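# Move three fridge bottles to cart tray, close fridge

## Task

Remove all three bottles from the refrigerator and set each one standing upright on the top tray of the cart; afterwards close the refrigerator door completely. A glass bottle dropping any real distance counts as failure, as does swinging the fridge door open or closed violently. At the end the gripper must have released everything and the robot must have backed away; the robot itself must not topple or finish leaning. Anything that stays in place only because the robot is holding or pressing it is not counted as done.

## Robot and tools

Robot: a Hello Robot Stretch 4. It has an omni-wheel base, a mast carrying a lift, one telescoping arm that reaches forward from the lift, a three-joint wrist (yaw, pitch, roll) and a two-finger gripper. There is only one arm, so every motion command covers that single arm. Height is roughly 1.6 m; the base rim lies within 0.23 m of the base origin.

Frames: the base frame sits on the floor beneath the base centre, x ahead, y to the left, z up. hand_pose (link pinch, a point between the fingers 0.015 m short of the tips) is reported in this frame and may be somewhat inaccurate. The odometry frame is wherever the base frame was when the scene began; base_odometry counts wheel rotation only, so slipping shows up as motion, and heading runs -3.142 to 3.142, left positive.

Tool execute_actions: argument "actions" is a list holding one action (or empty, which only reports state and images). Optional "cameras" picks images: head_camera, head_left_camera, head_right_camera, wrist_camera, or "all"; omitted or null means all, [] means none. An action may contain "base", "joints", or both, plus optional "pace" and "contact_limits"; alternatively it is just {"end_of_arm": "enable_torque"}, which revives any wrist or gripper motor that shut off. Motions in one action begin together.
- "base" carries exactly one relative move, measured from the base's last reported position: translate_m (metres, forward positive, -2 to 2), strafe_m (metres, left positive, -2 to 2) or rotate_rad (radians, counter-clockwise positive, -3.2 to 3.2). These are offsets, not poses.
- "joints" is an object of absolute targets keyed by name: lift_m 0 to 1.2 (height, tolerance 0.004); arm_m 0 to 0.55 (extension); wrist_yaw_rad -1.134 to 4.276 (0 points ahead, positive turns left, 3.14 stowed; beyond 3.4 the arm may block); wrist_pitch_rad -1.117 to 4.259 (0 level, 1.57 pointing down); wrist_roll_rad -1.117 to 4.259 (0 keeps fingers side by side at one height, positive turns clockwise seen from behind); gripper_m 0 to 0.08 (finger gap in metres). Joints omitted may keep pushing toward earlier targets. Joint values outside range are clipped and reported; other bad values or unknown keys reject the whole call.
- "pace": "slow", "default", "fast" or "max" (base up to 0.1/0.3/0.4/0.6 m/s and 1/2/3/4 rad/s, reduced when the lift is above 0.2).
- "contact_limits": {"arm_m": value from 0 (gentlest) to 0.75}, default 0.5; sets how much force stops the arm.
One action runs at most 15 s. To unfold the wrist at the start, send lift_m 0.4 with wrist_yaw_rad 0.

wait: {"seconds": 0 to 10}; commands nothing and returns state and images. zoom_image: {"camera": name, "region": [x0, y0, x1, y1]} in pixels of that camera's most recent full image, at most 504x504. read_manual gives only licence texts. finished_scene: {"scene": number} ends the current scene for good; do it only once the job is complete and stable. If a result reports a stop, later movement calls in that same reply are skipped.

Cameras: head_camera (420x560) at the mast top looking forward and down; head_left_camera and head_right_camera are fisheyes (420x672) looking more steeply down, showing base and arm; wrist_camera (616x392) looks along the fingers, fingertips near the bottom. To look around, rotate the base. Calibration data is given per camera and can be slightly off.

Result lines: base_status and joint_status tell how each motion ended: "done"; "off_target" (stopped short, may still push); "contact_stop_at_<key>" (hit something, that part goes slack); "limit_stop_at_<name>", including own_body (self-collision, can move away) and tilt (leaning over 6 degrees, lift, arm and wheels go slack); "torque_fault" (a wrist or gripper motor went limp, needs enable_torque); "time_out". on_its_own lists what happened without a command; "held at" is the held target. lidar_m: 12 distances in metres, 30-degree sectors counter-clockwise from straight ahead (4th left, 7th behind, 10th right); "-" means nothing seen or closer than 0.25 m; glass is often invisible. wrist_depth_mm: a 7x7 grid of depths, 100 to 2000 mm. turned_by_wheels vs turned_by_imu differing by over about 0.1 rad suggests a collision or slip. base_tilt is in degrees. motor_effort is percent of maximum, peak in brackets; wheel positive means turning right.

Gripping: command gripper_m smaller than the object; once fingers touch, they only squeeze slightly further. Holding something gives "off_target" and a gripper reading above the command. Effort beyond about 50 for long shuts the gripper motor off and may drop the item.

Cautions: lift bottles gently and never release them above the tray from any height; open and close the door slowly, ideally with a low contact limit; avoid driving or turning with over 1 kg held and arm_m above 0.2, and avoid strong pushes with the gripper raised, which can tip the robot; tilted-up rolled wrists can trigger self-collision stops. A loose object may occasionally be nudged by something external. Shorter robot motion time is better.

Each tool is called after "Request:" as name(argument=value, ...), one argument or row to a line, values as JSON.

## Session

I'll start by looking at the scene.

Request:
execute_actions(
  actions=[],
)

Scene clock: 0.00 s.
base_odometry: x=+0.000 y=+0.000 heading=+0.000 (m, m, rad; odometry frame)
turned_by_wheels: +0.000 (rad since the last result)
turned_by_imu: +0.000 (rad since the last result)
base_tilt: forward=-0.7 right=+0.1 (deg)
lidar_m: 1.04 1.39 1.39 2.36 1.93 0.82 0.81 0.93 1.36 1.34 1.57 0.92
base_status: not commanded
joint_positions: lift_m=+0.205 arm_m=-0.002 wrist_yaw_rad=+3.092 wrist_pitch_rad=+0.019 wrist_roll_rad=-0.009 gripper_m=+0.040
joint_status: not commanded
motor_effort: lift_m=+18 arm_m=-1 wrist_yaw_rad=-1 wrist_pitch_rad=-8 wrist_roll_rad=+1 gripper_m=+0 wheel_0=+0 wheel_1=+0 wheel_2=+0 (%)
hand_pose: x=-0.0390 y=+0.0979 z=+0.3792 quat_wxyz=(+0.025, -0.009, -0.004, +1.000) (m; base frame)
wrist_depth_mm: - 143 1756 1708 1661 1576 1537 / - 142 1756 1661 1618 1618 1576 / - 122 177 1255 1618 1537 1576 / - 136 220 1708 1661 1618 1537 / 140 1756 1808 1708 1661 1618 1537 / 1397 1537 1499 1576 1336 1397 1366 / 904 1078 112 904 131 - 931
pictures: head_camera, head_left_camera, head_right_camera, wrist_camera
Images, in order (width x height): head_camera 420x560, head_left_camera 420x672, head_right_camera 420x672, wrist_camera 616x392.

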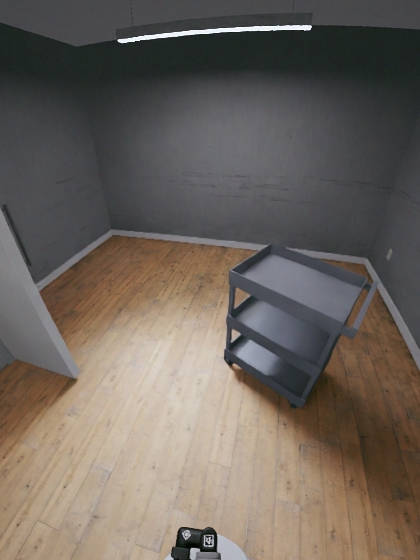

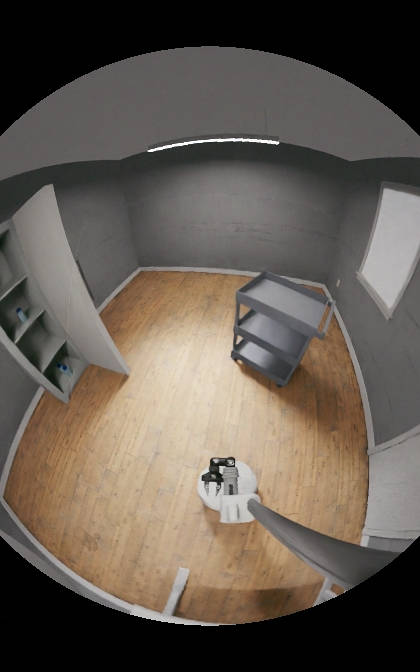

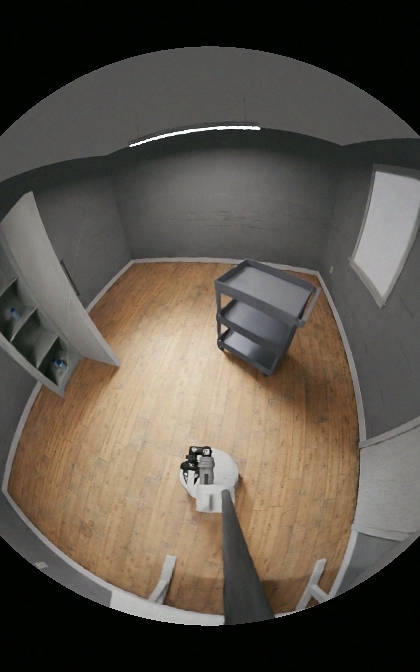

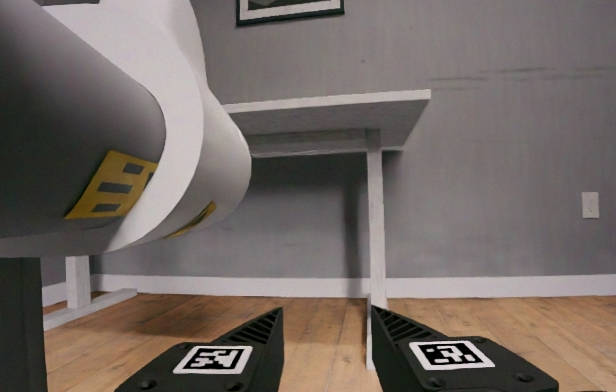

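Request:
zoom_image(
  camera="head_left_camera",
  region=[0, 170, 150, 420],
)

Request:
execute_actions(
  actions=[
    {"base": {"rotate_rad": 1.1}, "joints": {"lift_m": 0.4, "wrist_yaw_rad": 0}},
  ],
)

Region (0, 170, 150, 420) of head_left_camera's 420x672 image, scaled by 2.016, with more detail than that image has; it fills the left 302 columns of this view, and the rest is white.

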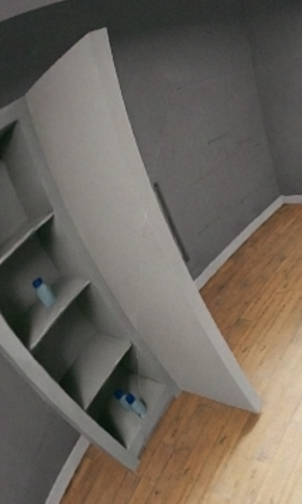

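Scene clock: 2.53 s.
base_odometry: x=+0.000 y=+0.000 heading=+1.100 (m, m, rad; odometry frame)
turned_by_wheels: +1.100 (rad since the last result)
turned_by_imu: +1.116 (rad since the last result)
base_tilt: forward=-0.7 right=+0.1 (deg)
lidar_m: 1.48 2.35 1.88 0.80 0.82 0.95 1.35 1.36 1.61 0.91 1.07 1.35
base_status: done
joint_positions: lift_m=+0.400 arm_m=-0.002 wrist_yaw_rad=+0.000 wrist_pitch_rad=+0.019 wrist_roll_rad=-0.009 gripper_m=+0.040
joint_status: all done
motor_effort: lift_m=+21(21) arm_m=-2(1) wrist_yaw_rad=-2(8) wrist_pitch_rad=-8(8) wrist_roll_rad=+1(1) gripper_m=+1(0) wheel_0=+1(4) wheel_1=+1(4) wheel_2=+2(6) (%)
hand_pose: x=+0.3817 y=-0.0874 z=+0.5740 quat_wxyz=(+1.000, -0.004, +0.009, +0.000) (m; base frame)
wrist_depth_mm: 1863 - - - 1205 - - / 1863 - - 1808 1229 - - / 1921 1983 - 1983 1229 - - / 1808 - - - 1255 - - / 1808 1921 - - 1281 - - / 1863 1921 1863 1661 1205 1921 1863 / 1430 1499 112 1281 131 - 1336
pictures: head_camera, head_left_camera, head_right_camera, wrist_camera
camera_calibration (this result's frames):
wrist_camera: T_world_to_cam=[[0.00914532, -0.999637, -0.0253488, -0.0692251], [0.0133201, 0.0254694, -0.999587, 0.634736], [0.999869, 0.00880389, 0.0135482, -0.240168], [0, 0, 0, 1]] pos_world=[0.232315, -0.0832519, 0.635973]
Images, in order (width x height): head_camera 420x560, head_left_camera 420x672, head_right_camera 420x672, wrist_camera 616x392.

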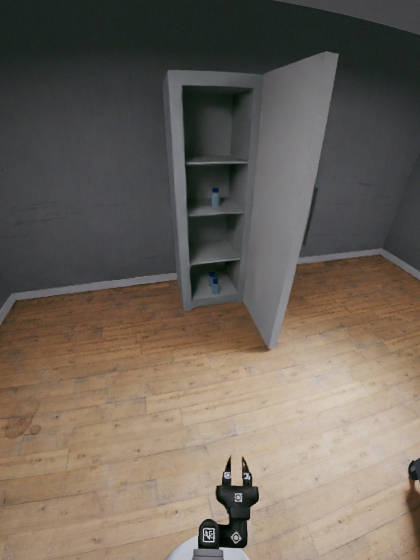

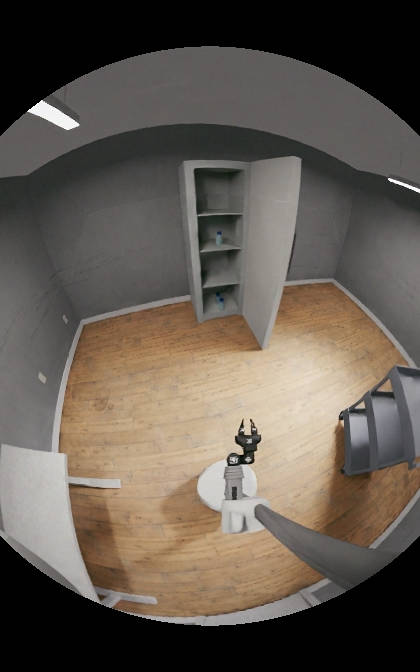

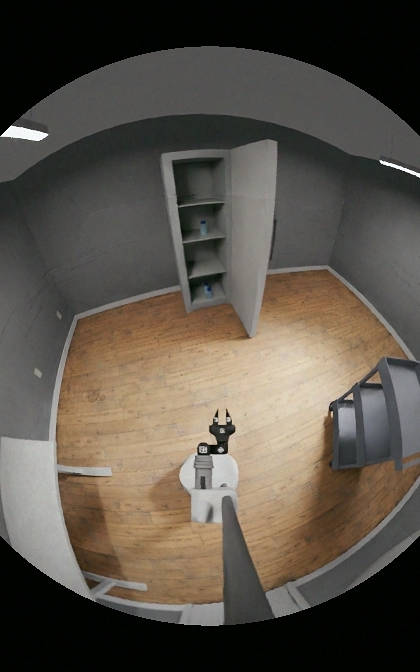

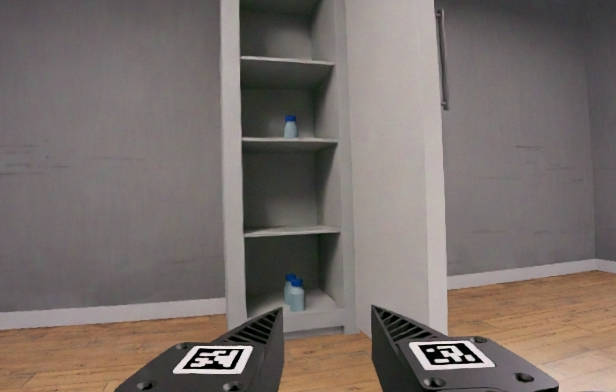

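Request:
zoom_image(
  camera="head_camera",
  region=[150, 230, 330, 370],
)

Request:
zoom_image(
  camera="wrist_camera",
  region=[200, 40, 460, 350],
)

Region (150, 230, 330, 370) of head_camera's 420x560 image, scaled by 2.800, with more detail than that image has.

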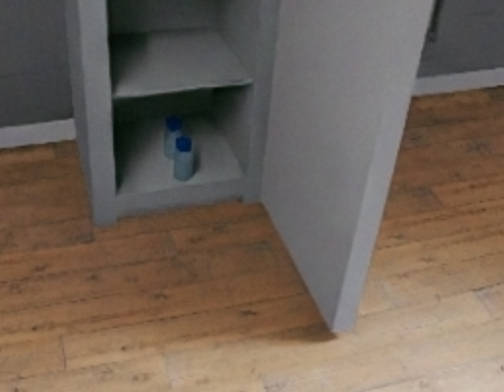

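Region (200, 40, 460, 350) of wrist_camera's 616x392 image, scaled by 1.626; it fills the left 423 columns of this view, and the rest is white.

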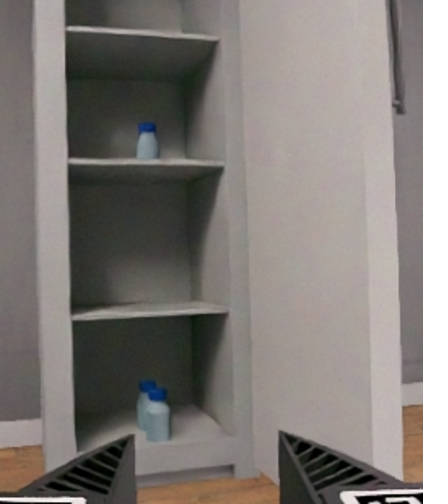

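Request:
execute_actions(
  actions=[
    {"base": {"translate_m": 1.15}, "joints": {"lift_m": 0.82, "gripper_m": 0.08, "wrist_pitch_rad": 0.0, "wrist_roll_rad": 0.0}, "pace": "fast"},
  ],
  cameras=[],
)

Request:
execute_actions(
  actions=[
    {"base": {"rotate_rad": 0.264}},
  ],
)

Scene clock: 8.47 s.
base_odometry: x=+0.521 y=+1.025 heading=+1.100 (m, m, rad; odometry frame)
turned_by_wheels: +0.000 (rad since the last result)
turned_by_imu: -0.007 (rad since the last result)
base_tilt: forward=-0.8 right=+0.1 (deg)
lidar_m: 0.68 0.68 1.42 1.90 1.74 1.43 2.47 1.43 1.28 2.81 0.44 0.50
base_status: done
joint_positions: lift_m=+0.820 arm_m=-0.002 wrist_yaw_rad=+0.000 wrist_pitch_rad=+0.003 wrist_roll_rad=+0.000 gripper_m=+0.080
joint_status: all done
motor_effort: lift_m=+20(22) arm_m=-1(1) wrist_yaw_rad=-1(1) wrist_pitch_rad=-8(13) wrist_roll_rad=+2(2) gripper_m=+1(2) wheel_0=+0(6) wheel_1=+0(4) wheel_2=+0(12) (%)
hand_pose: x=+0.3817 y=-0.0874 z=+0.9975 quat_wxyz=(+1.000, +0.000, +0.001, +0.000) (m; base frame)
wrist_depth_mm: 442 544 904 891 564 407 325 / 442 634 654 683 574 413 327 / 439 842 917 931 569 415 329 / 436 842 891 946 574 424 332 / 436 723 866 831 559 421 332 / 430 597 521 854 564 404 332 / 427 111 130 917 549 109 -
pictures: none
No camera images: the call's "cameras" was empty. Leave "cameras" out to get every camera's image.

Scene clock: 9.47 s.
base_odometry: x=+0.521 y=+1.025 heading=+1.364 (m, m, rad; odometry frame)
turned_by_wheels: +0.264 (rad since the last result)
turned_by_imu: +0.268 (rad since the last result)
base_tilt: forward=-0.7 right=+0.1 (deg)
lidar_m: 0.68 1.29 1.74 1.90 1.42 1.60 2.45 1.28 1.38 0.44 0.43 0.62
base_status: done
joint_positions: lift_m=+0.820 arm_m=-0.002 wrist_yaw_rad=+0.000 wrist_pitch_rad=+0.003 wrist_roll_rad=+0.000 gripper_m=+0.080
joint_status: not commanded
motor_effort: lift_m=+20(20) arm_m=-1(1) wrist_yaw_rad=-1(1) wrist_pitch_rad=-8(8) wrist_roll_rad=+2(2) gripper_m=+2(2) wheel_0=-1(3) wheel_1=+0(4) wheel_2=+0(6) (%)
hand_pose: x=+0.3817 y=-0.0874 z=+0.9975 quat_wxyz=(+1.000, +0.000, +0.001, +0.000) (m; base frame)
wrist_depth_mm: 1042 1060 496 917 525 512 477 / 1060 1008 544 691 707 597 477 / 1025 1042 539 904 904 654 469 / 1025 1008 525 904 904 661 473 / 1025 1025 517 904 640 621 477 / 1025 1042 469 580 554 517 473 / 1008 111 130 917 878 109 -
pictures: head_camera, head_left_camera, head_right_camera, wrist_camera
camera_calibration (this result's frames):
wrist_camera: T_world_to_cam=[[0.00935934, -0.999398, -0.0334011, -0.0505551], [0.0293849, 0.033663, -0.999001, 1.05205], [0.999524, 0.0083685, 0.0296823, -0.261928], [0, 0, 0, 1]] pos_world=[0.231363, -0.0837478, 1.05708]
Images, in order (width x height): head_camera 420x560, head_left_camera 420x672, head_right_camera 420x672, wrist_camera 616x392.

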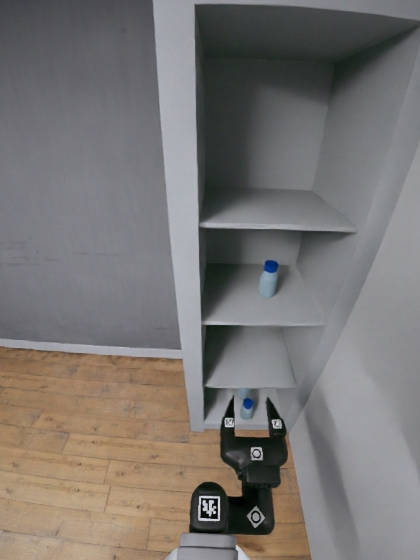

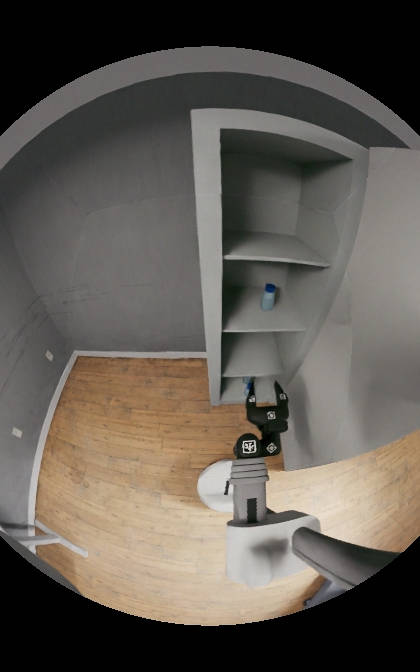

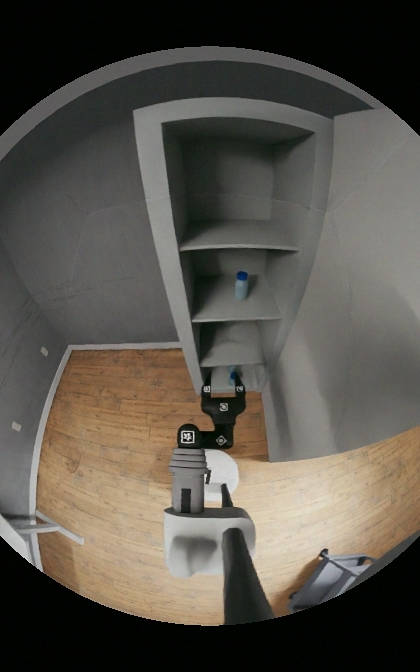

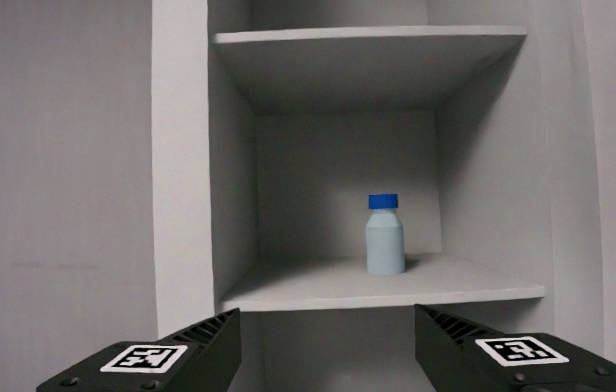

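Request:
zoom_image(
  camera="wrist_camera",
  region=[330, 170, 450, 290],
)

Request:
zoom_image(
  camera="head_camera",
  region=[190, 240, 340, 440],
)

Region (330, 170, 450, 290) of wrist_camera's 616x392 image, scaled by 4.200.

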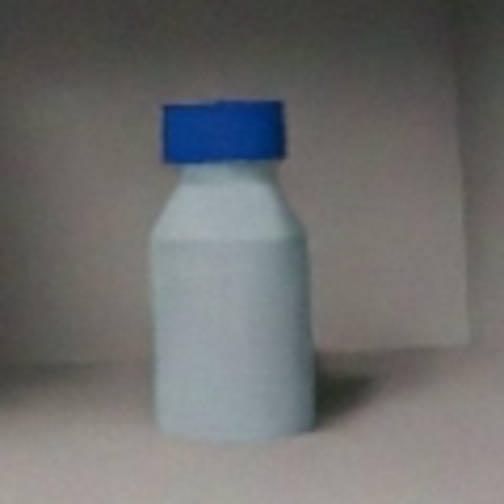

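Region (190, 240, 340, 440) of head_camera's 420x560 image, scaled by 2.520, with more detail than that image has; it fills the left 378 columns of this view, and the rest is white.

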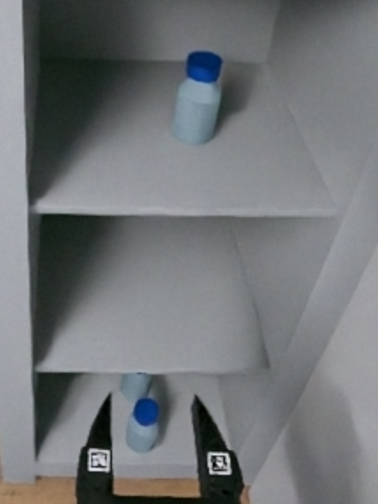

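Request:
execute_actions(
  actions=[
    {"base": {"strafe_m": -0.13}, "joints": {"lift_m": 0.88}},
  ],
  cameras=[],
)

Request:
execute_actions(
  actions=[
    {"base": {"translate_m": 0.15}, "joints": {"arm_m": 0.2}},
  ],
)

Scene clock: 14.03 s.
base_odometry: x=+0.649 y=+0.998 heading=+1.364 (m, m, rad; odometry frame)
turned_by_wheels: +0.000 (rad since the last result)
turned_by_imu: -0.001 (rad since the last result)
base_tilt: forward=-0.7 right=+0.1 (deg)
lidar_m: 0.69 0.71 1.77 2.02 1.52 1.76 2.45 1.18 1.63 0.33 0.32 0.43
base_status: done
joint_positions: lift_m=+0.880 arm_m=-0.002 wrist_yaw_rad=+0.000 wrist_pitch_rad=+0.003 wrist_roll_rad=+0.000 gripper_m=+0.080
joint_status: all done
motor_effort: lift_m=+20(20) arm_m=-1(1) wrist_yaw_rad=-1(1) wrist_pitch_rad=-8(8) wrist_roll_rad=+2(2) gripper_m=+2(3) wheel_0=-1(7) wheel_1=+2(5) wheel_2=+0(0) (%)
hand_pose: x=+0.3817 y=-0.0874 z=+1.0575 quat_wxyz=(+1.000, +0.000, +0.001, +0.000) (m; base frame)
wrist_depth_mm: 1042 530 917 904 741 480 330 / 1008 500 591 569 580 469 329 / 1025 525 820 917 723 473 334 / 1042 525 904 917 820 469 340 / 1008 517 904 891 831 469 340 / 1025 508 668 640 580 459 342 / 1008 111 130 878 741 109 -
pictures: none
No camera images: the call's "cameras" was empty. Leave "cameras" out to get every camera's image.

Scene clock: 15.87 s.
base_odometry: x=+0.679 y=+1.145 heading=+1.364 (m, m, rad; odometry frame)
turned_by_wheels: +0.000 (rad since the last result)
turned_by_imu: -0.001 (rad since the last result)
base_tilt: forward=-0.7 right=+0.2 (deg)
lidar_m: 0.53 0.55 1.56 2.02 1.62 1.78 2.62 1.30 0.33 0.29 0.32 0.44
base_status: done
joint_positions: lift_m=+0.880 arm_m=+0.199 wrist_yaw_rad=+0.000 wrist_pitch_rad=+0.003 wrist_roll_rad=+0.000 gripper_m=+0.080
joint_status: all done
motor_effort: lift_m=+20(20) arm_m=+4(7) wrist_yaw_rad=-1(1) wrist_pitch_rad=-8(8) wrist_roll_rad=+1(1) gripper_m=+2(2) wheel_0=+2(3) wheel_1=+1(3) wheel_2=+1(8) (%)
hand_pose: x=+0.5828 y=-0.0874 z=+1.0575 quat_wxyz=(+1.000, +0.000, +0.001, +0.000) (m; base frame)
wrist_depth_mm: 324 343 357 357 370 345 270 / 364 466 496 521 530 379 273 / 366 535 559 559 554 384 278 / 351 521 559 559 554 392 274 / 357 512 549 554 554 397 283 / 349 508 559 301 554 368 286 / 336 111 130 291 402 109 -
pictures: head_camera, head_left_camera, head_right_camera, wrist_camera
camera_calibration (this result's frames):
wrist_camera: T_world_to_cam=[[0.009425, -0.999395, -0.0334717, -0.0503843], [0.0294744, 0.0337363, -0.998996, 1.106], [0.999521, 0.00842898, 0.0297746, -0.464808], [0, 0, 0, 1]] pos_world=[0.432462, -0.0837481, 1.11704]
Images, in order (width x height): head_camera 420x560, head_left_camera 420x672, head_right_camera 420x672, wrist_camera 616x392.

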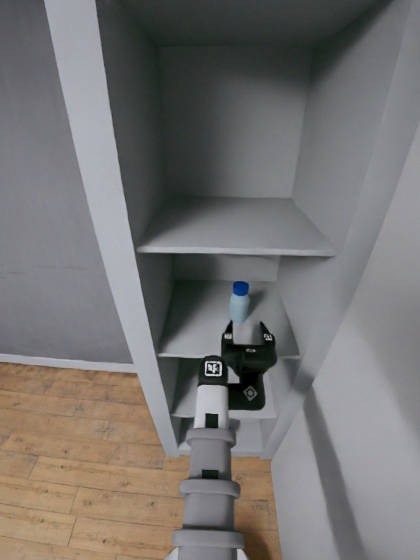

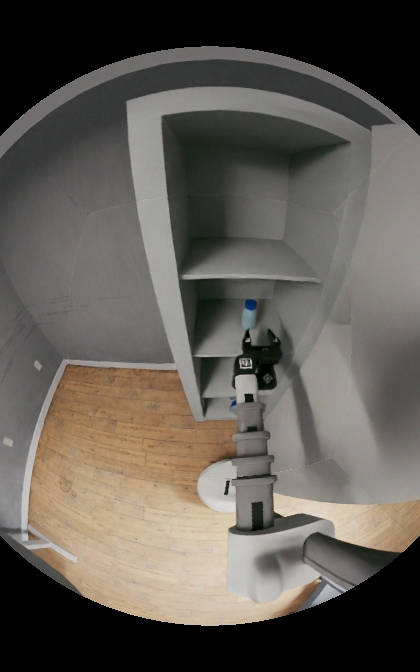

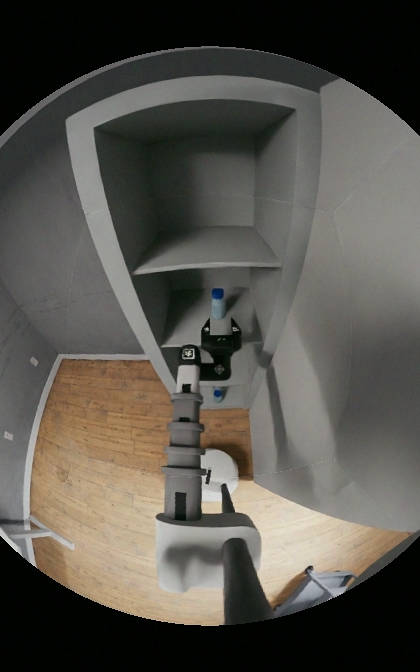

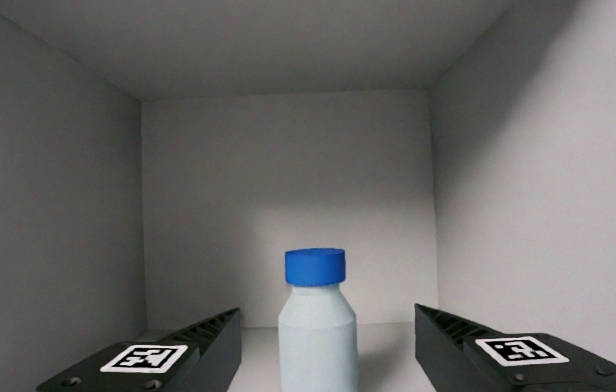

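Request:
zoom_image(
  camera="wrist_camera",
  region=[220, 230, 440, 392],
)

Region (220, 230, 440, 392) of wrist_camera's 616x392 image, scaled by 2.291; it fills the top 371 rows of this view, and the rest is white.

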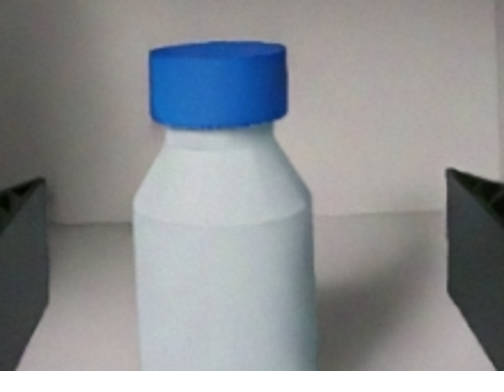

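Request:
execute_actions(
  actions=[
    {"joints": {"arm_m": 0.389, "lift_m": 0.884}, "contact_limits": {"arm_m": 0.2}},
  ],
  cameras=["wrist_camera", "head_camera"],
)

Scene clock: 18.17 s.
base_odometry: x=+0.679 y=+1.145 heading=+1.364 (m, m, rad; odometry frame)
turned_by_wheels: +0.000 (rad since the last result)
turned_by_imu: -0.001 (rad since the last result)
base_tilt: forward=-0.8 right=+0.1 (deg)
lidar_m: 0.54 0.57 1.58 2.02 1.59 1.80 2.60 1.29 0.33 0.29 0.31 0.43
base_status: not commanded
joint_positions: lift_m=+0.884 arm_m=+0.388 wrist_yaw_rad=+0.000 wrist_pitch_rad=+0.003 wrist_roll_rad=+0.000 gripper_m=+0.080
joint_status: all done
motor_effort: lift_m=+20(17) arm_m=+5(6) wrist_yaw_rad=-1(1) wrist_pitch_rad=-8(8) wrist_roll_rad=+2(1) gripper_m=+0(2) wheel_0=+2(2) wheel_1=+0(0) wheel_2=+1(1) (%)
contact_limits: arm_m 0.2
hand_pose: x=+0.7717 y=-0.0874 z=+1.0615 quat_wxyz=(+1.000, +0.000, +0.001, +0.000) (m; base frame)
wrist_depth_mm: 327 338 351 347 366 343 267 / 366 373 373 373 373 368 272 / 366 373 373 375 370 368 274 / 351 373 368 370 368 366 270 / 359 370 366 366 366 362 282 / 353 366 366 154 366 364 282 / 340 111 124 109 134 109 -
pictures: head_camera, wrist_camera
camera_calibration (this result's frames):
wrist_camera: T_world_to_cam=[[0.0093682, -0.999395, -0.0334795, -0.051991], [0.0294859, 0.0337425, -0.998996, 1.10442], [0.999521, 0.00837161, 0.0297842, -0.653795], [0, 0, 0, 1]] pos_world=[0.621404, -0.0837522, 1.12104]
Images, in order (width x height): head_camera 420x560, wrist_camera 616x392.

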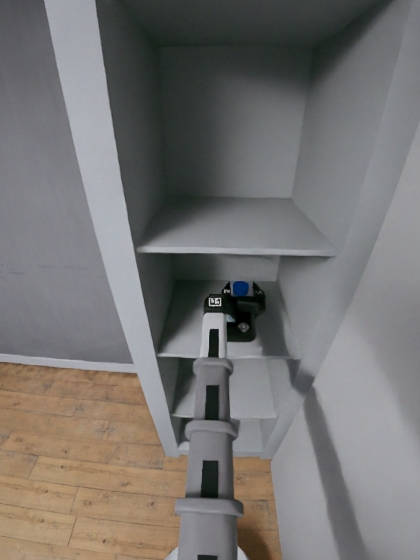

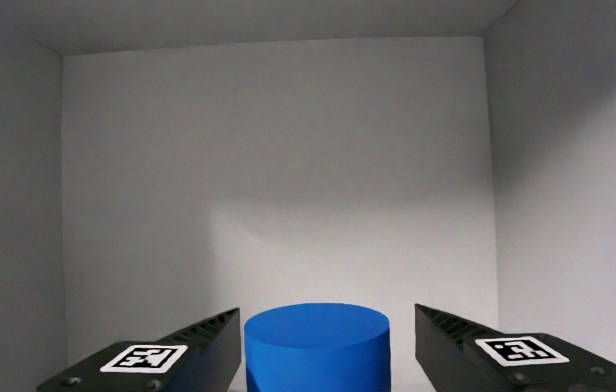

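Request:
execute_actions(
  actions=[
    {"joints": {"gripper_m": 0.03, "wrist_yaw_rad": 0.025}, "pace": "slow"},
  ],
  cameras=["wrist_camera"],
)

Scene clock: 19.73 s.
base_odometry: x=+0.679 y=+1.145 heading=+1.364 (m, m, rad; odometry frame)
turned_by_wheels: +0.000 (rad since the last result)
turned_by_imu: +0.000 (rad since the last result)
base_tilt: forward=-0.7 right=+0.1 (deg)
lidar_m: 0.53 0.56 1.55 2.03 1.63 1.81 2.60 1.31 0.33 0.29 0.30 0.44
base_status: not commanded
joint_positions: lift_m=+0.884 arm_m=+0.388 wrist_yaw_rad=+0.025 wrist_pitch_rad=+0.003 wrist_roll_rad=+0.000 gripper_m=+0.053
joint_status: gripper_m off_target (ended at +0.053, target +0.030); the others done
on_its_own: gripper_m is held at +0.047, not at your +0.030, by its contact guard: the fingers met something
motor_effort: lift_m=+20(20) arm_m=+5(5) wrist_yaw_rad=+0(3) wrist_pitch_rad=-8(8) wrist_roll_rad=+1(2) gripper_m=-34(35) wheel_0=+2(2) wheel_1=+0(0) wheel_2=+0(1) (%)
hand_pose: x=+0.7738 y=-0.0822 z=+1.0615 quat_wxyz=(+1.000, +0.000, +0.001, +0.012) (m; base frame)
wrist_depth_mm: 319 340 349 347 362 355 278 / 349 377 370 368 366 362 282 / 351 375 370 368 366 362 286 / 342 375 368 368 362 364 282 / 345 370 368 366 362 359 287 / 340 370 368 153 357 357 297 / 336 370 121 108 111 - -
pictures: wrist_camera
camera_calibration (this result's frames):
wrist_camera: T_world_to_cam=[[0.0338009, -0.998855, -0.0338427, -0.0652641], [0.0286281, 0.0348158, -0.998984, 1.10492], [0.999018, 0.0327977, 0.0297721, -0.653514], [0, 0, 0, 1]] pos_world=[0.623447, -0.0822242, 1.12104]
Images, in order (width x height): wrist_camera 616x392.

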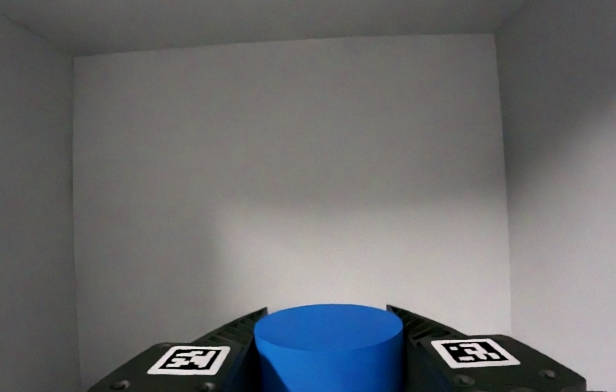

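Request:
execute_actions(
  actions=[
    {"joints": {"lift_m": 0.915}, "pace": "slow"},
  ],
  cameras=["wrist_camera", "head_camera"],
)

Scene clock: 20.90 s.
base_odometry: x=+0.679 y=+1.145 heading=+1.364 (m, m, rad; odometry frame)
turned_by_wheels: +0.000 (rad since the last result)
turned_by_imu: +0.000 (rad since the last result)
base_tilt: forward=-0.7 right=+0.2 (deg)
lidar_m: 0.52 0.56 1.56 2.03 1.62 1.78 2.62 1.31 0.33 0.29 0.32 0.44
base_status: not commanded
joint_positions: lift_m=+0.915 arm_m=+0.388 wrist_yaw_rad=+0.025 wrist_pitch_rad=+0.005 wrist_roll_rad=+0.000 gripper_m=+0.053
joint_status: all done
on_its_own: gripper_m is held at +0.047, not at your +0.030, by its contact guard: the fingers met something
motor_effort: lift_m=+22(21) arm_m=+4(5) wrist_yaw_rad=+0(1) wrist_pitch_rad=-15(16) wrist_roll_rad=+1(1) gripper_m=-35(34) wheel_0=+2(2) wheel_1=+0(0) wheel_2=+0(0) (%)
hand_pose: x=+0.7738 y=-0.0821 z=+1.0918 quat_wxyz=(+1.000, +0.000, +0.003, +0.012) (m; base frame)
wrist_depth_mm: 274 283 293 291 307 307 277 / 332 373 373 368 366 364 285 / 351 377 370 368 366 362 279 / 340 373 368 366 362 359 283 / 343 370 368 362 362 357 286 / 340 373 364 153 359 357 297 / 334 368 121 108 110 - -
pictures: head_camera, wrist_camera
camera_calibration (this result's frames):
wrist_camera: T_world_to_cam=[[0.0338757, -0.998852, -0.0338573, -0.0642453], [0.0259507, 0.0347445, -0.999059, 1.13733], [0.999089, 0.0329652, 0.0270979, -0.651553], [0, 0, 0, 1]] pos_world=[0.623621, -0.082209, 1.15174]
Images, in order (width x height): head_camera 420x560, wrist_camera 616x392.

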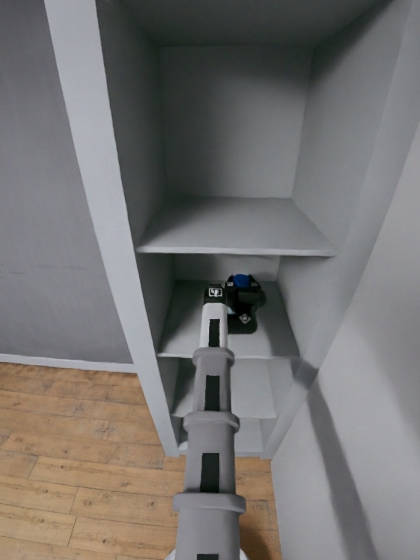

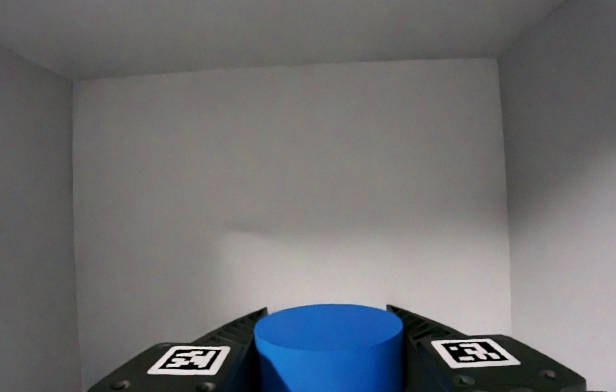

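Request:
execute_actions(
  actions=[
    {"base": {"translate_m": -1.0}, "joints": {"arm_m": 0.0}, "pace": "fast"},
  ],
  cameras=["wrist_camera"],
)

Request:
execute_actions(
  actions=[
    {"base": {"rotate_rad": -2.06}, "joints": {"lift_m": 0.86, "wrist_yaw_rad": 0.0}},
  ],
)

Scene clock: 25.73 s.
base_odometry: x=+0.474 y=+0.166 heading=+1.364 (m, m, rad; odometry frame)
turned_by_wheels: +0.000 (rad since the last result)
turned_by_imu: +0.004 (rad since the last result)
base_tilt: forward=-0.7 right=+0.1 (deg)
lidar_m: 1.25 2.16 2.08 1.24 1.31 1.68 1.60 0.72 0.67 0.71 2.80 0.95
base_status: done
joint_positions: lift_m=+0.915 arm_m=+0.001 wrist_yaw_rad=+0.025 wrist_pitch_rad=+0.005 wrist_roll_rad=+0.000 gripper_m=+0.053
joint_status: all done
on_its_own: gripper_m is held at +0.047, not at your +0.030, by its contact guard: the fingers met something
motor_effort: lift_m=+22(22) arm_m=-5(7) wrist_yaw_rad=-1(1) wrist_pitch_rad=-17(16) wrist_roll_rad=+1(0) gripper_m=-36(35) wheel_0=+0(8) wheel_1=+0(7) wheel_2=-1(11) (%)
hand_pose: x=+0.3865 y=-0.0821 z=+1.0918 quat_wxyz=(+1.000, +0.000, +0.003, +0.012) (m; base frame)
wrist_depth_mm: 1863 1921 1921 1397 1060 1808 1863 / 1921 1983 1863 1756 1118 1756 1808 / 1921 1921 1808 1708 1160 691 1756 / 1863 1863 1808 1756 1182 691 1756 / 1808 1863 1863 1708 1205 699 1808 / 1808 1863 1863 153 798 691 1863 / 1921 1863 121 108 110 - 1756
pictures: wrist_camera
camera_calibration (this result's frames):
wrist_camera: T_world_to_cam=[[0.0339803, -0.998849, -0.0338584, -0.0511378], [0.025832, 0.0347445, -0.999062, 1.14745], [0.999089, 0.0330738, 0.0269829, -0.264394], [0, 0, 0, 1]] pos_world=[0.23625, -0.0822019, 1.15177]
Images, in order (width x height): wrist_camera 616x392.

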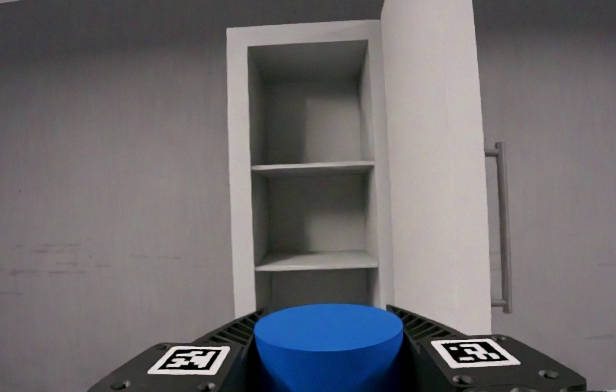

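Scene clock: 28.13 s.
base_odometry: x=+0.474 y=+0.166 heading=-0.696 (m, m, rad; odometry frame)
turned_by_wheels: -2.060 (rad since the last result)
turned_by_imu: -2.091 (rad since the last result)
base_tilt: forward=-0.8 right=+0.1 (deg)
lidar_m: 0.66 0.71 2.82 0.96 1.45 2.19 2.11 1.23 1.33 1.68 1.61 0.71
base_status: done
joint_positions: lift_m=+0.860 arm_m=+0.001 wrist_yaw_rad=+0.000 wrist_pitch_rad=+0.005 wrist_roll_rad=+0.000 gripper_m=+0.053
joint_status: all done
on_its_own: gripper_m is held at +0.047, not at your +0.030, by its contact guard: the fingers met something
motor_effort: lift_m=+17(17) arm_m=-5(5) wrist_yaw_rad=+0(8) wrist_pitch_rad=-16(16) wrist_roll_rad=+1(0) gripper_m=-34(37) wheel_0=+1(1) wheel_1=+2(7) wheel_2=+1(7) (%)
hand_pose: x=+0.3844 y=-0.0874 z=+1.0371 quat_wxyz=(+1.000, +0.000, +0.003, +0.000) (m; base frame)
wrist_depth_mm: - - - - - 1576 1255 / - - - - - 1537 1308 / - - - - - 1576 1308 / - - - - - 1576 1336 / - - - - - 1537 1281 / - - 891 153 809 1576 1308 / - 621 121 108 110 - 1308
pictures: head_camera, head_left_camera, head_right_camera, wrist_camera
camera_calibration (this result's frames):
wrist_camera: T_world_to_cam=[[0.00900714, -0.999386, -0.0338535, -0.0487065], [0.026735, 0.0340834, -0.999061, 1.09267], [0.999602, 0.00809361, 0.0270256, -0.263074], [0, 0, 0, 1]] pos_world=[0.234196, -0.0837895, 1.09711]
Images, in order (width x height): head_camera 420x560, head_left_camera 420x672, head_right_camera 420x672, wrist_camera 616x392.

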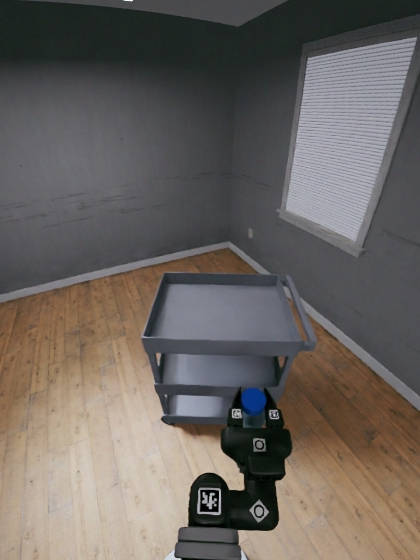

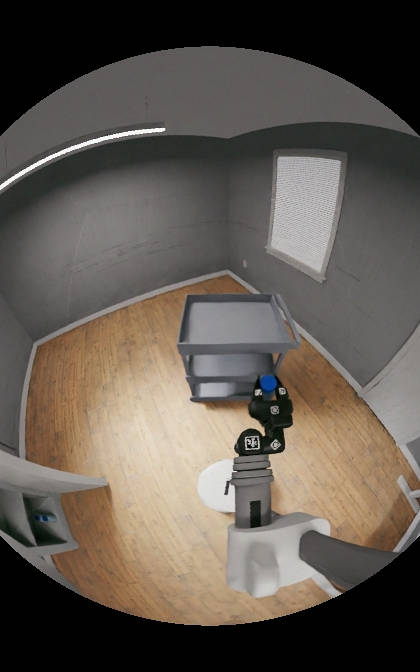

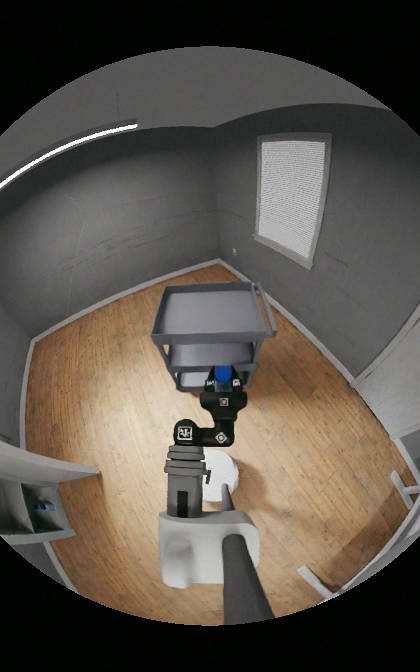

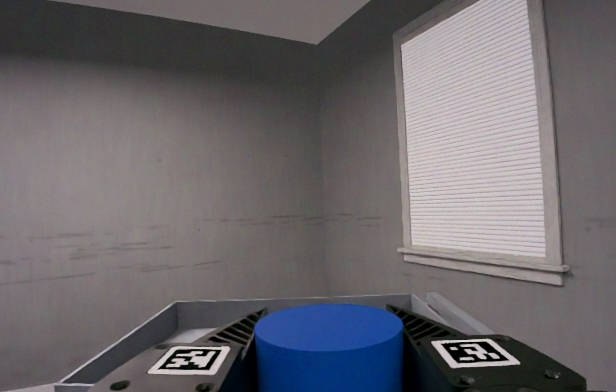

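Request:
zoom_image(
  camera="head_camera",
  region=[130, 260, 330, 440],
)

Request:
zoom_image(
  camera="wrist_camera",
  region=[40, 270, 290, 392],
)

Region (130, 260, 330, 440) of head_camera's 420x560 image, scaled by 2.520, with more detail than that image has; it fills the top 454 rows of this view, and the rest is white.

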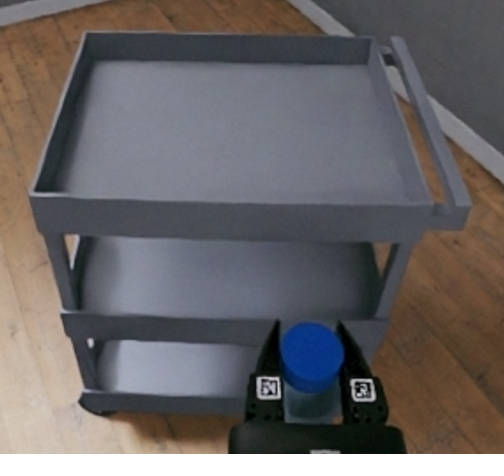

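Region (40, 270, 290, 392) of wrist_camera's 616x392 image, scaled by 2.016; it fills the top 246 rows of this view, and the rest is white.

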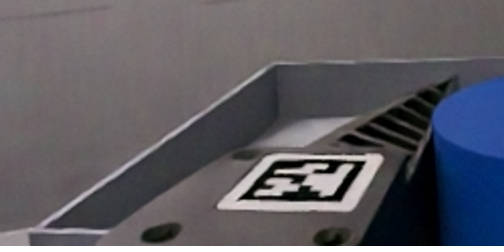

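Request:
execute_actions(
  actions=[
    {"joints": {"arm_m": 0.51, "lift_m": 0.895}, "contact_limits": {"arm_m": 0.2}},
  ],
  cameras=["wrist_camera", "head_camera"],
)

Scene clock: 31.90 s.
base_odometry: x=+0.474 y=+0.166 heading=-0.696 (m, m, rad; odometry frame)
turned_by_wheels: +0.000 (rad since the last result)
turned_by_imu: -0.001 (rad since the last result)
base_tilt: forward=-0.7 right=+0.2 (deg)
lidar_m: 0.66 0.71 2.84 0.95 1.43 2.20 2.10 1.24 1.32 1.67 1.61 0.69
base_status: not commanded
joint_positions: lift_m=+0.895 arm_m=+0.509 wrist_yaw_rad=+0.000 wrist_pitch_rad=+0.005 wrist_roll_rad=+0.000 gripper_m=+0.053
joint_status: all done
on_its_own: gripper_m is held at +0.047, not at your +0.030, by its contact guard: the fingers met something
motor_effort: lift_m=+22(23) arm_m=+4(3) wrist_yaw_rad=+0(1) wrist_pitch_rad=-16(16) wrist_roll_rad=+1(0) gripper_m=-34(34) wheel_0=+1(1) wheel_1=+2(2) wheel_2=+1(1) (%)
contact_limits: arm_m 0.2
hand_pose: x=+0.8928 y=-0.0874 z=+1.0718 quat_wxyz=(+1.000, +0.000, +0.003, +0.000) (m; base frame)
wrist_depth_mm: 1756 1921 - - 1708 1308 1078 / 1708 1808 - - 1708 1366 1098 / 1708 1863 - - 1756 1336 1078 / 1661 1808 - - 1808 1366 1098 / 1708 1863 - - 1808 1366 1078 / 1618 1808 - 153 1499 1366 1078 / 1661 1756 121 108 110 - 1060
pictures: head_camera, wrist_camera
camera_calibration (this result's frames):
wrist_camera: T_world_to_cam=[[0.00933318, -0.999383, -0.033854, -0.0523338], [0.0266896, 0.0340924, -0.999062, 1.11372], [0.9996, 0.00842088, 0.0269913, -0.772127], [0, 0, 0, 1]] pos_world=[0.742582, -0.083769, 1.13175]
Images, in order (width x height): head_camera 420x560, wrist_camera 616x392.

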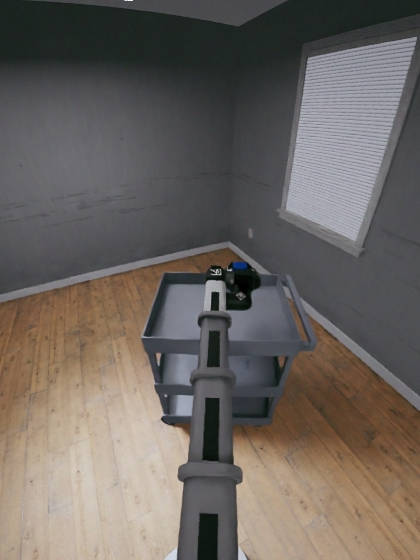

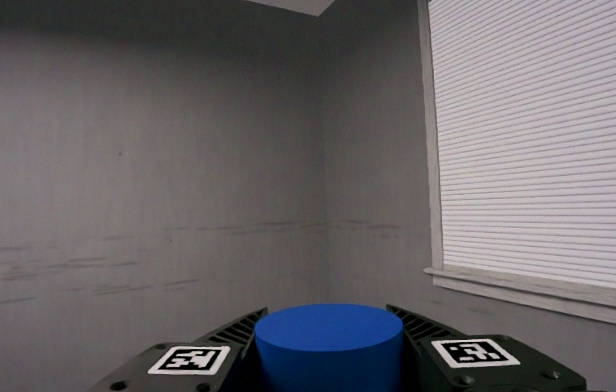

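Request:
execute_actions(
  actions=[
    {"joints": {"lift_m": 0.80}},
  ],
  cameras=["wrist_camera", "head_camera"],
)

Scene clock: 33.37 s.
base_odometry: x=+0.474 y=+0.166 heading=-0.696 (m, m, rad; odometry frame)
turned_by_wheels: +0.000 (rad since the last result)
turned_by_imu: +0.000 (rad since the last result)
base_tilt: forward=-0.7 right=+0.2 (deg)
lidar_m: 0.67 0.70 2.83 0.95 1.44 2.21 2.08 1.25 1.33 1.67 1.60 0.72
base_status: not commanded
joint_positions: lift_m=+0.800 arm_m=+0.509 wrist_yaw_rad=+0.000 wrist_pitch_rad=+0.005 wrist_roll_rad=+0.000 gripper_m=+0.053
joint_status: all done
on_its_own: gripper_m is held at +0.047, not at your +0.030, by its contact guard: the fingers met something
motor_effort: lift_m=+17(24) arm_m=+5(5) wrist_yaw_rad=+0(1) wrist_pitch_rad=-16(16) wrist_roll_rad=+0(1) gripper_m=-34(35) wheel_0=+1(1) wheel_1=+2(1) wheel_2=+1(1) (%)
hand_pose: x=+0.8928 y=-0.0874 z=+0.9771 quat_wxyz=(+1.000, +0.000, +0.003, +0.000) (m; base frame)
wrist_depth_mm: 1708 1921 - - 1756 1336 1078 / 1708 1863 - - 1708 1308 1098 / 1661 1808 - - 1756 1308 1098 / 1661 1863 - - 1708 1336 1098 / 1708 1808 - - 1756 1366 1098 / 1708 1863 - 154 1576 1366 1098 / 1008 1756 121 108 110 - 397
pictures: head_camera, wrist_camera
camera_calibration (this result's frames):
wrist_camera: T_world_to_cam=[[0.0093318, -0.999383, -0.033854, -0.0555367], [0.0266551, 0.0340921, -0.999063, 1.0192], [0.999601, 0.00842067, 0.0269568, -0.769543], [0, 0, 0, 1]] pos_world=[0.742588, -0.083769, 1.03711]
Images, in order (width x height): head_camera 420x560, wrist_camera 616x392.

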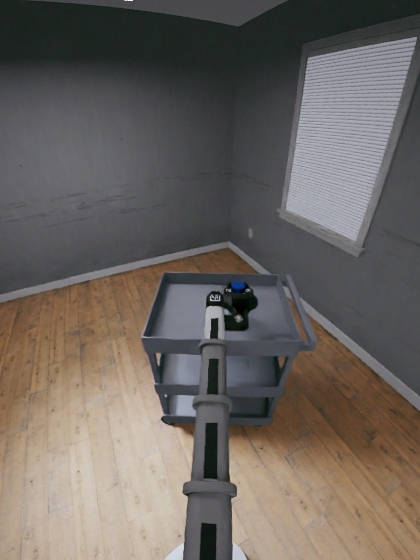

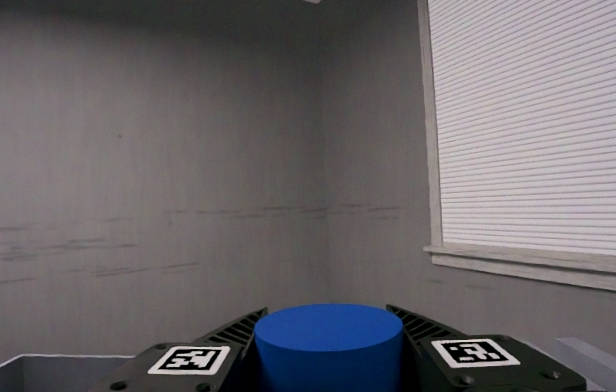

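Request:
execute_actions(
  actions=[
    {"joints": {"lift_m": 0.765}, "pace": "slow"},
  ],
  cameras=["wrist_camera"],
)

Scene clock: 34.83 s.
base_odometry: x=+0.474 y=+0.166 heading=-0.696 (m, m, rad; odometry frame)
turned_by_wheels: +0.000 (rad since the last result)
turned_by_imu: +0.000 (rad since the last result)
base_tilt: forward=-0.8 right=+0.1 (deg)
lidar_m: 0.68 0.70 2.82 0.94 1.42 2.20 2.12 1.25 1.32 1.67 1.61 0.72
base_status: not commanded
joint_positions: lift_m=+0.765 arm_m=+0.509 wrist_yaw_rad=+0.000 wrist_pitch_rad=+0.005 wrist_roll_rad=+0.000 gripper_m=+0.053
joint_status: all done
on_its_own: gripper_m is held at +0.047, not at your +0.030, by its contact guard: the fingers met something
motor_effort: lift_m=+17(17) arm_m=+4(4) wrist_yaw_rad=-1(1) wrist_pitch_rad=-16(16) wrist_roll_rad=+1(0) gripper_m=-35(35) wheel_0=+1(1) wheel_1=+2(2) wheel_2=+1(1) (%)
hand_pose: x=+0.8928 y=-0.0874 z=+0.9422 quat_wxyz=(+1.000, +0.000, +0.003, +0.000) (m; base frame)
wrist_depth_mm: 1708 1863 - - 1708 1308 1078 / 1756 1921 - - 1756 1308 1078 / 1708 1808 - - 1808 1336 1098 / 1756 1863 - - 1756 1281 1078 / 1661 1808 - - 1756 1336 1098 / 1708 1808 - 154 1576 1281 1060 / 404 407 121 108 110 - -
pictures: wrist_camera
camera_calibration (this result's frames):
wrist_camera: T_world_to_cam=[[0.00933189, -0.999383, -0.0338543, -0.0567205], [0.0266553, 0.0340924, -0.999063, 0.984259], [0.999601, 0.00842075, 0.026957, -0.768603], [0, 0, 0, 1]] pos_world=[0.74259, -0.083769, 1.00214]
Images, in order (width x height): wrist_camera 616x392.

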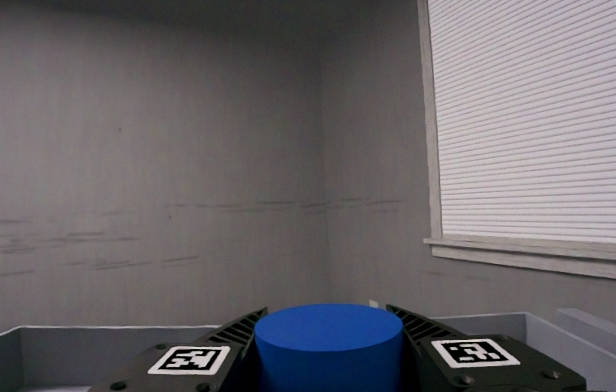

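Request:
execute_actions(
  actions=[
    {"joints": {"lift_m": 0.753}, "pace": "slow"},
  ],
  cameras=[],
)

Scene clock: 36.00 s.
base_odometry: x=+0.474 y=+0.166 heading=-0.696 (m, m, rad; odometry frame)
turned_by_wheels: +0.000 (rad since the last result)
turned_by_imu: +0.000 (rad since the last result)
base_tilt: forward=-0.7 right=+0.2 (deg)
lidar_m: 0.67 0.70 2.83 0.94 1.43 2.20 2.11 1.26 1.31 1.65 1.61 0.73
base_status: not commanded
joint_positions: lift_m=+0.753 arm_m=+0.509 wrist_yaw_rad=+0.000 wrist_pitch_rad=+0.005 wrist_roll_rad=+0.000 gripper_m=+0.053
joint_status: all done
on_its_own: gripper_m is held at +0.047, not at your +0.030, by its contact guard: the fingers met something
motor_effort: lift_m=+17(14) arm_m=+5(4) wrist_yaw_rad=-1(1) wrist_pitch_rad=-16(15) wrist_roll_rad=+1(1) gripper_m=-36(35) wheel_0=+1(1) wheel_1=+2(2) wheel_2=+1(1) (%)
hand_pose: x=+0.8928 y=-0.0874 z=+0.9302 quat_wxyz=(+1.000, +0.000, +0.003, +0.000) (m; base frame)
wrist_depth_mm: 1808 1863 - - 1808 1281 1078 / 1756 1808 - - 1808 1308 1098 / 1661 1863 - - 1756 1336 1078 / 1661 1863 - - 1756 1308 1060 / 1708 1756 - - 1863 1366 1098 / 1708 1756 - 153 404 402 715 / 402 402 121 108 110 - -
pictures: none
No camera images: the call's "cameras" was empty. Leave "cameras" out to get every camera's image.

Request:
execute_actions(
  actions=[
    {"joints": {"lift_m": 0.746}, "pace": "slow"},
  ],
  cameras=[],
)

Scene clock: 36.73 s.
base_odometry: x=+0.474 y=+0.166 heading=-0.696 (m, m, rad; odometry frame)
turned_by_wheels: +0.000 (rad since the last result)
turned_by_imu: +0.000 (rad since the last result)
base_tilt: forward=-0.8 right=+0.1 (deg)
lidar_m: 0.67 0.71 2.83 0.91 1.45 2.20 2.11 1.26 1.32 1.66 1.61 0.70
base_status: not commanded
joint_positions: lift_m=+0.746 arm_m=+0.509 wrist_yaw_rad=+0.000 wrist_pitch_rad=+0.004 wrist_roll_rad=+0.000 gripper_m=+0.053
joint_status: all done
on_its_own: gripper_m is held at +0.047, not at your +0.030, by its contact guard: the fingers met something
motor_effort: lift_m=+16(14) arm_m=+4(4) wrist_yaw_rad=-2(2) wrist_pitch_rad=-11(16) wrist_roll_rad=+0(1) gripper_m=-37(36) wheel_0=+1(1) wheel_1=+2(2) wheel_2=+1(1) (%)
hand_pose: x=+0.8928 y=-0.0874 z=+0.9237 quat_wxyz=(+1.000, +0.000, +0.002, +0.000) (m; base frame)
wrist_depth_mm: 1708 1921 - - 1756 1308 1060 / 1708 1808 - - 1756 1308 1098 / 1708 1863 - - 1756 1308 1098 / 1708 1921 - - 1808 1336 1098 / 1661 1863 - - 1808 1336 1078 / 1576 1756 - 153 399 399 387 / 404 404 121 108 110 - -
pictures: none
No camera images: the call's "cameras" was empty. Leave "cameras" out to get every camera's image.


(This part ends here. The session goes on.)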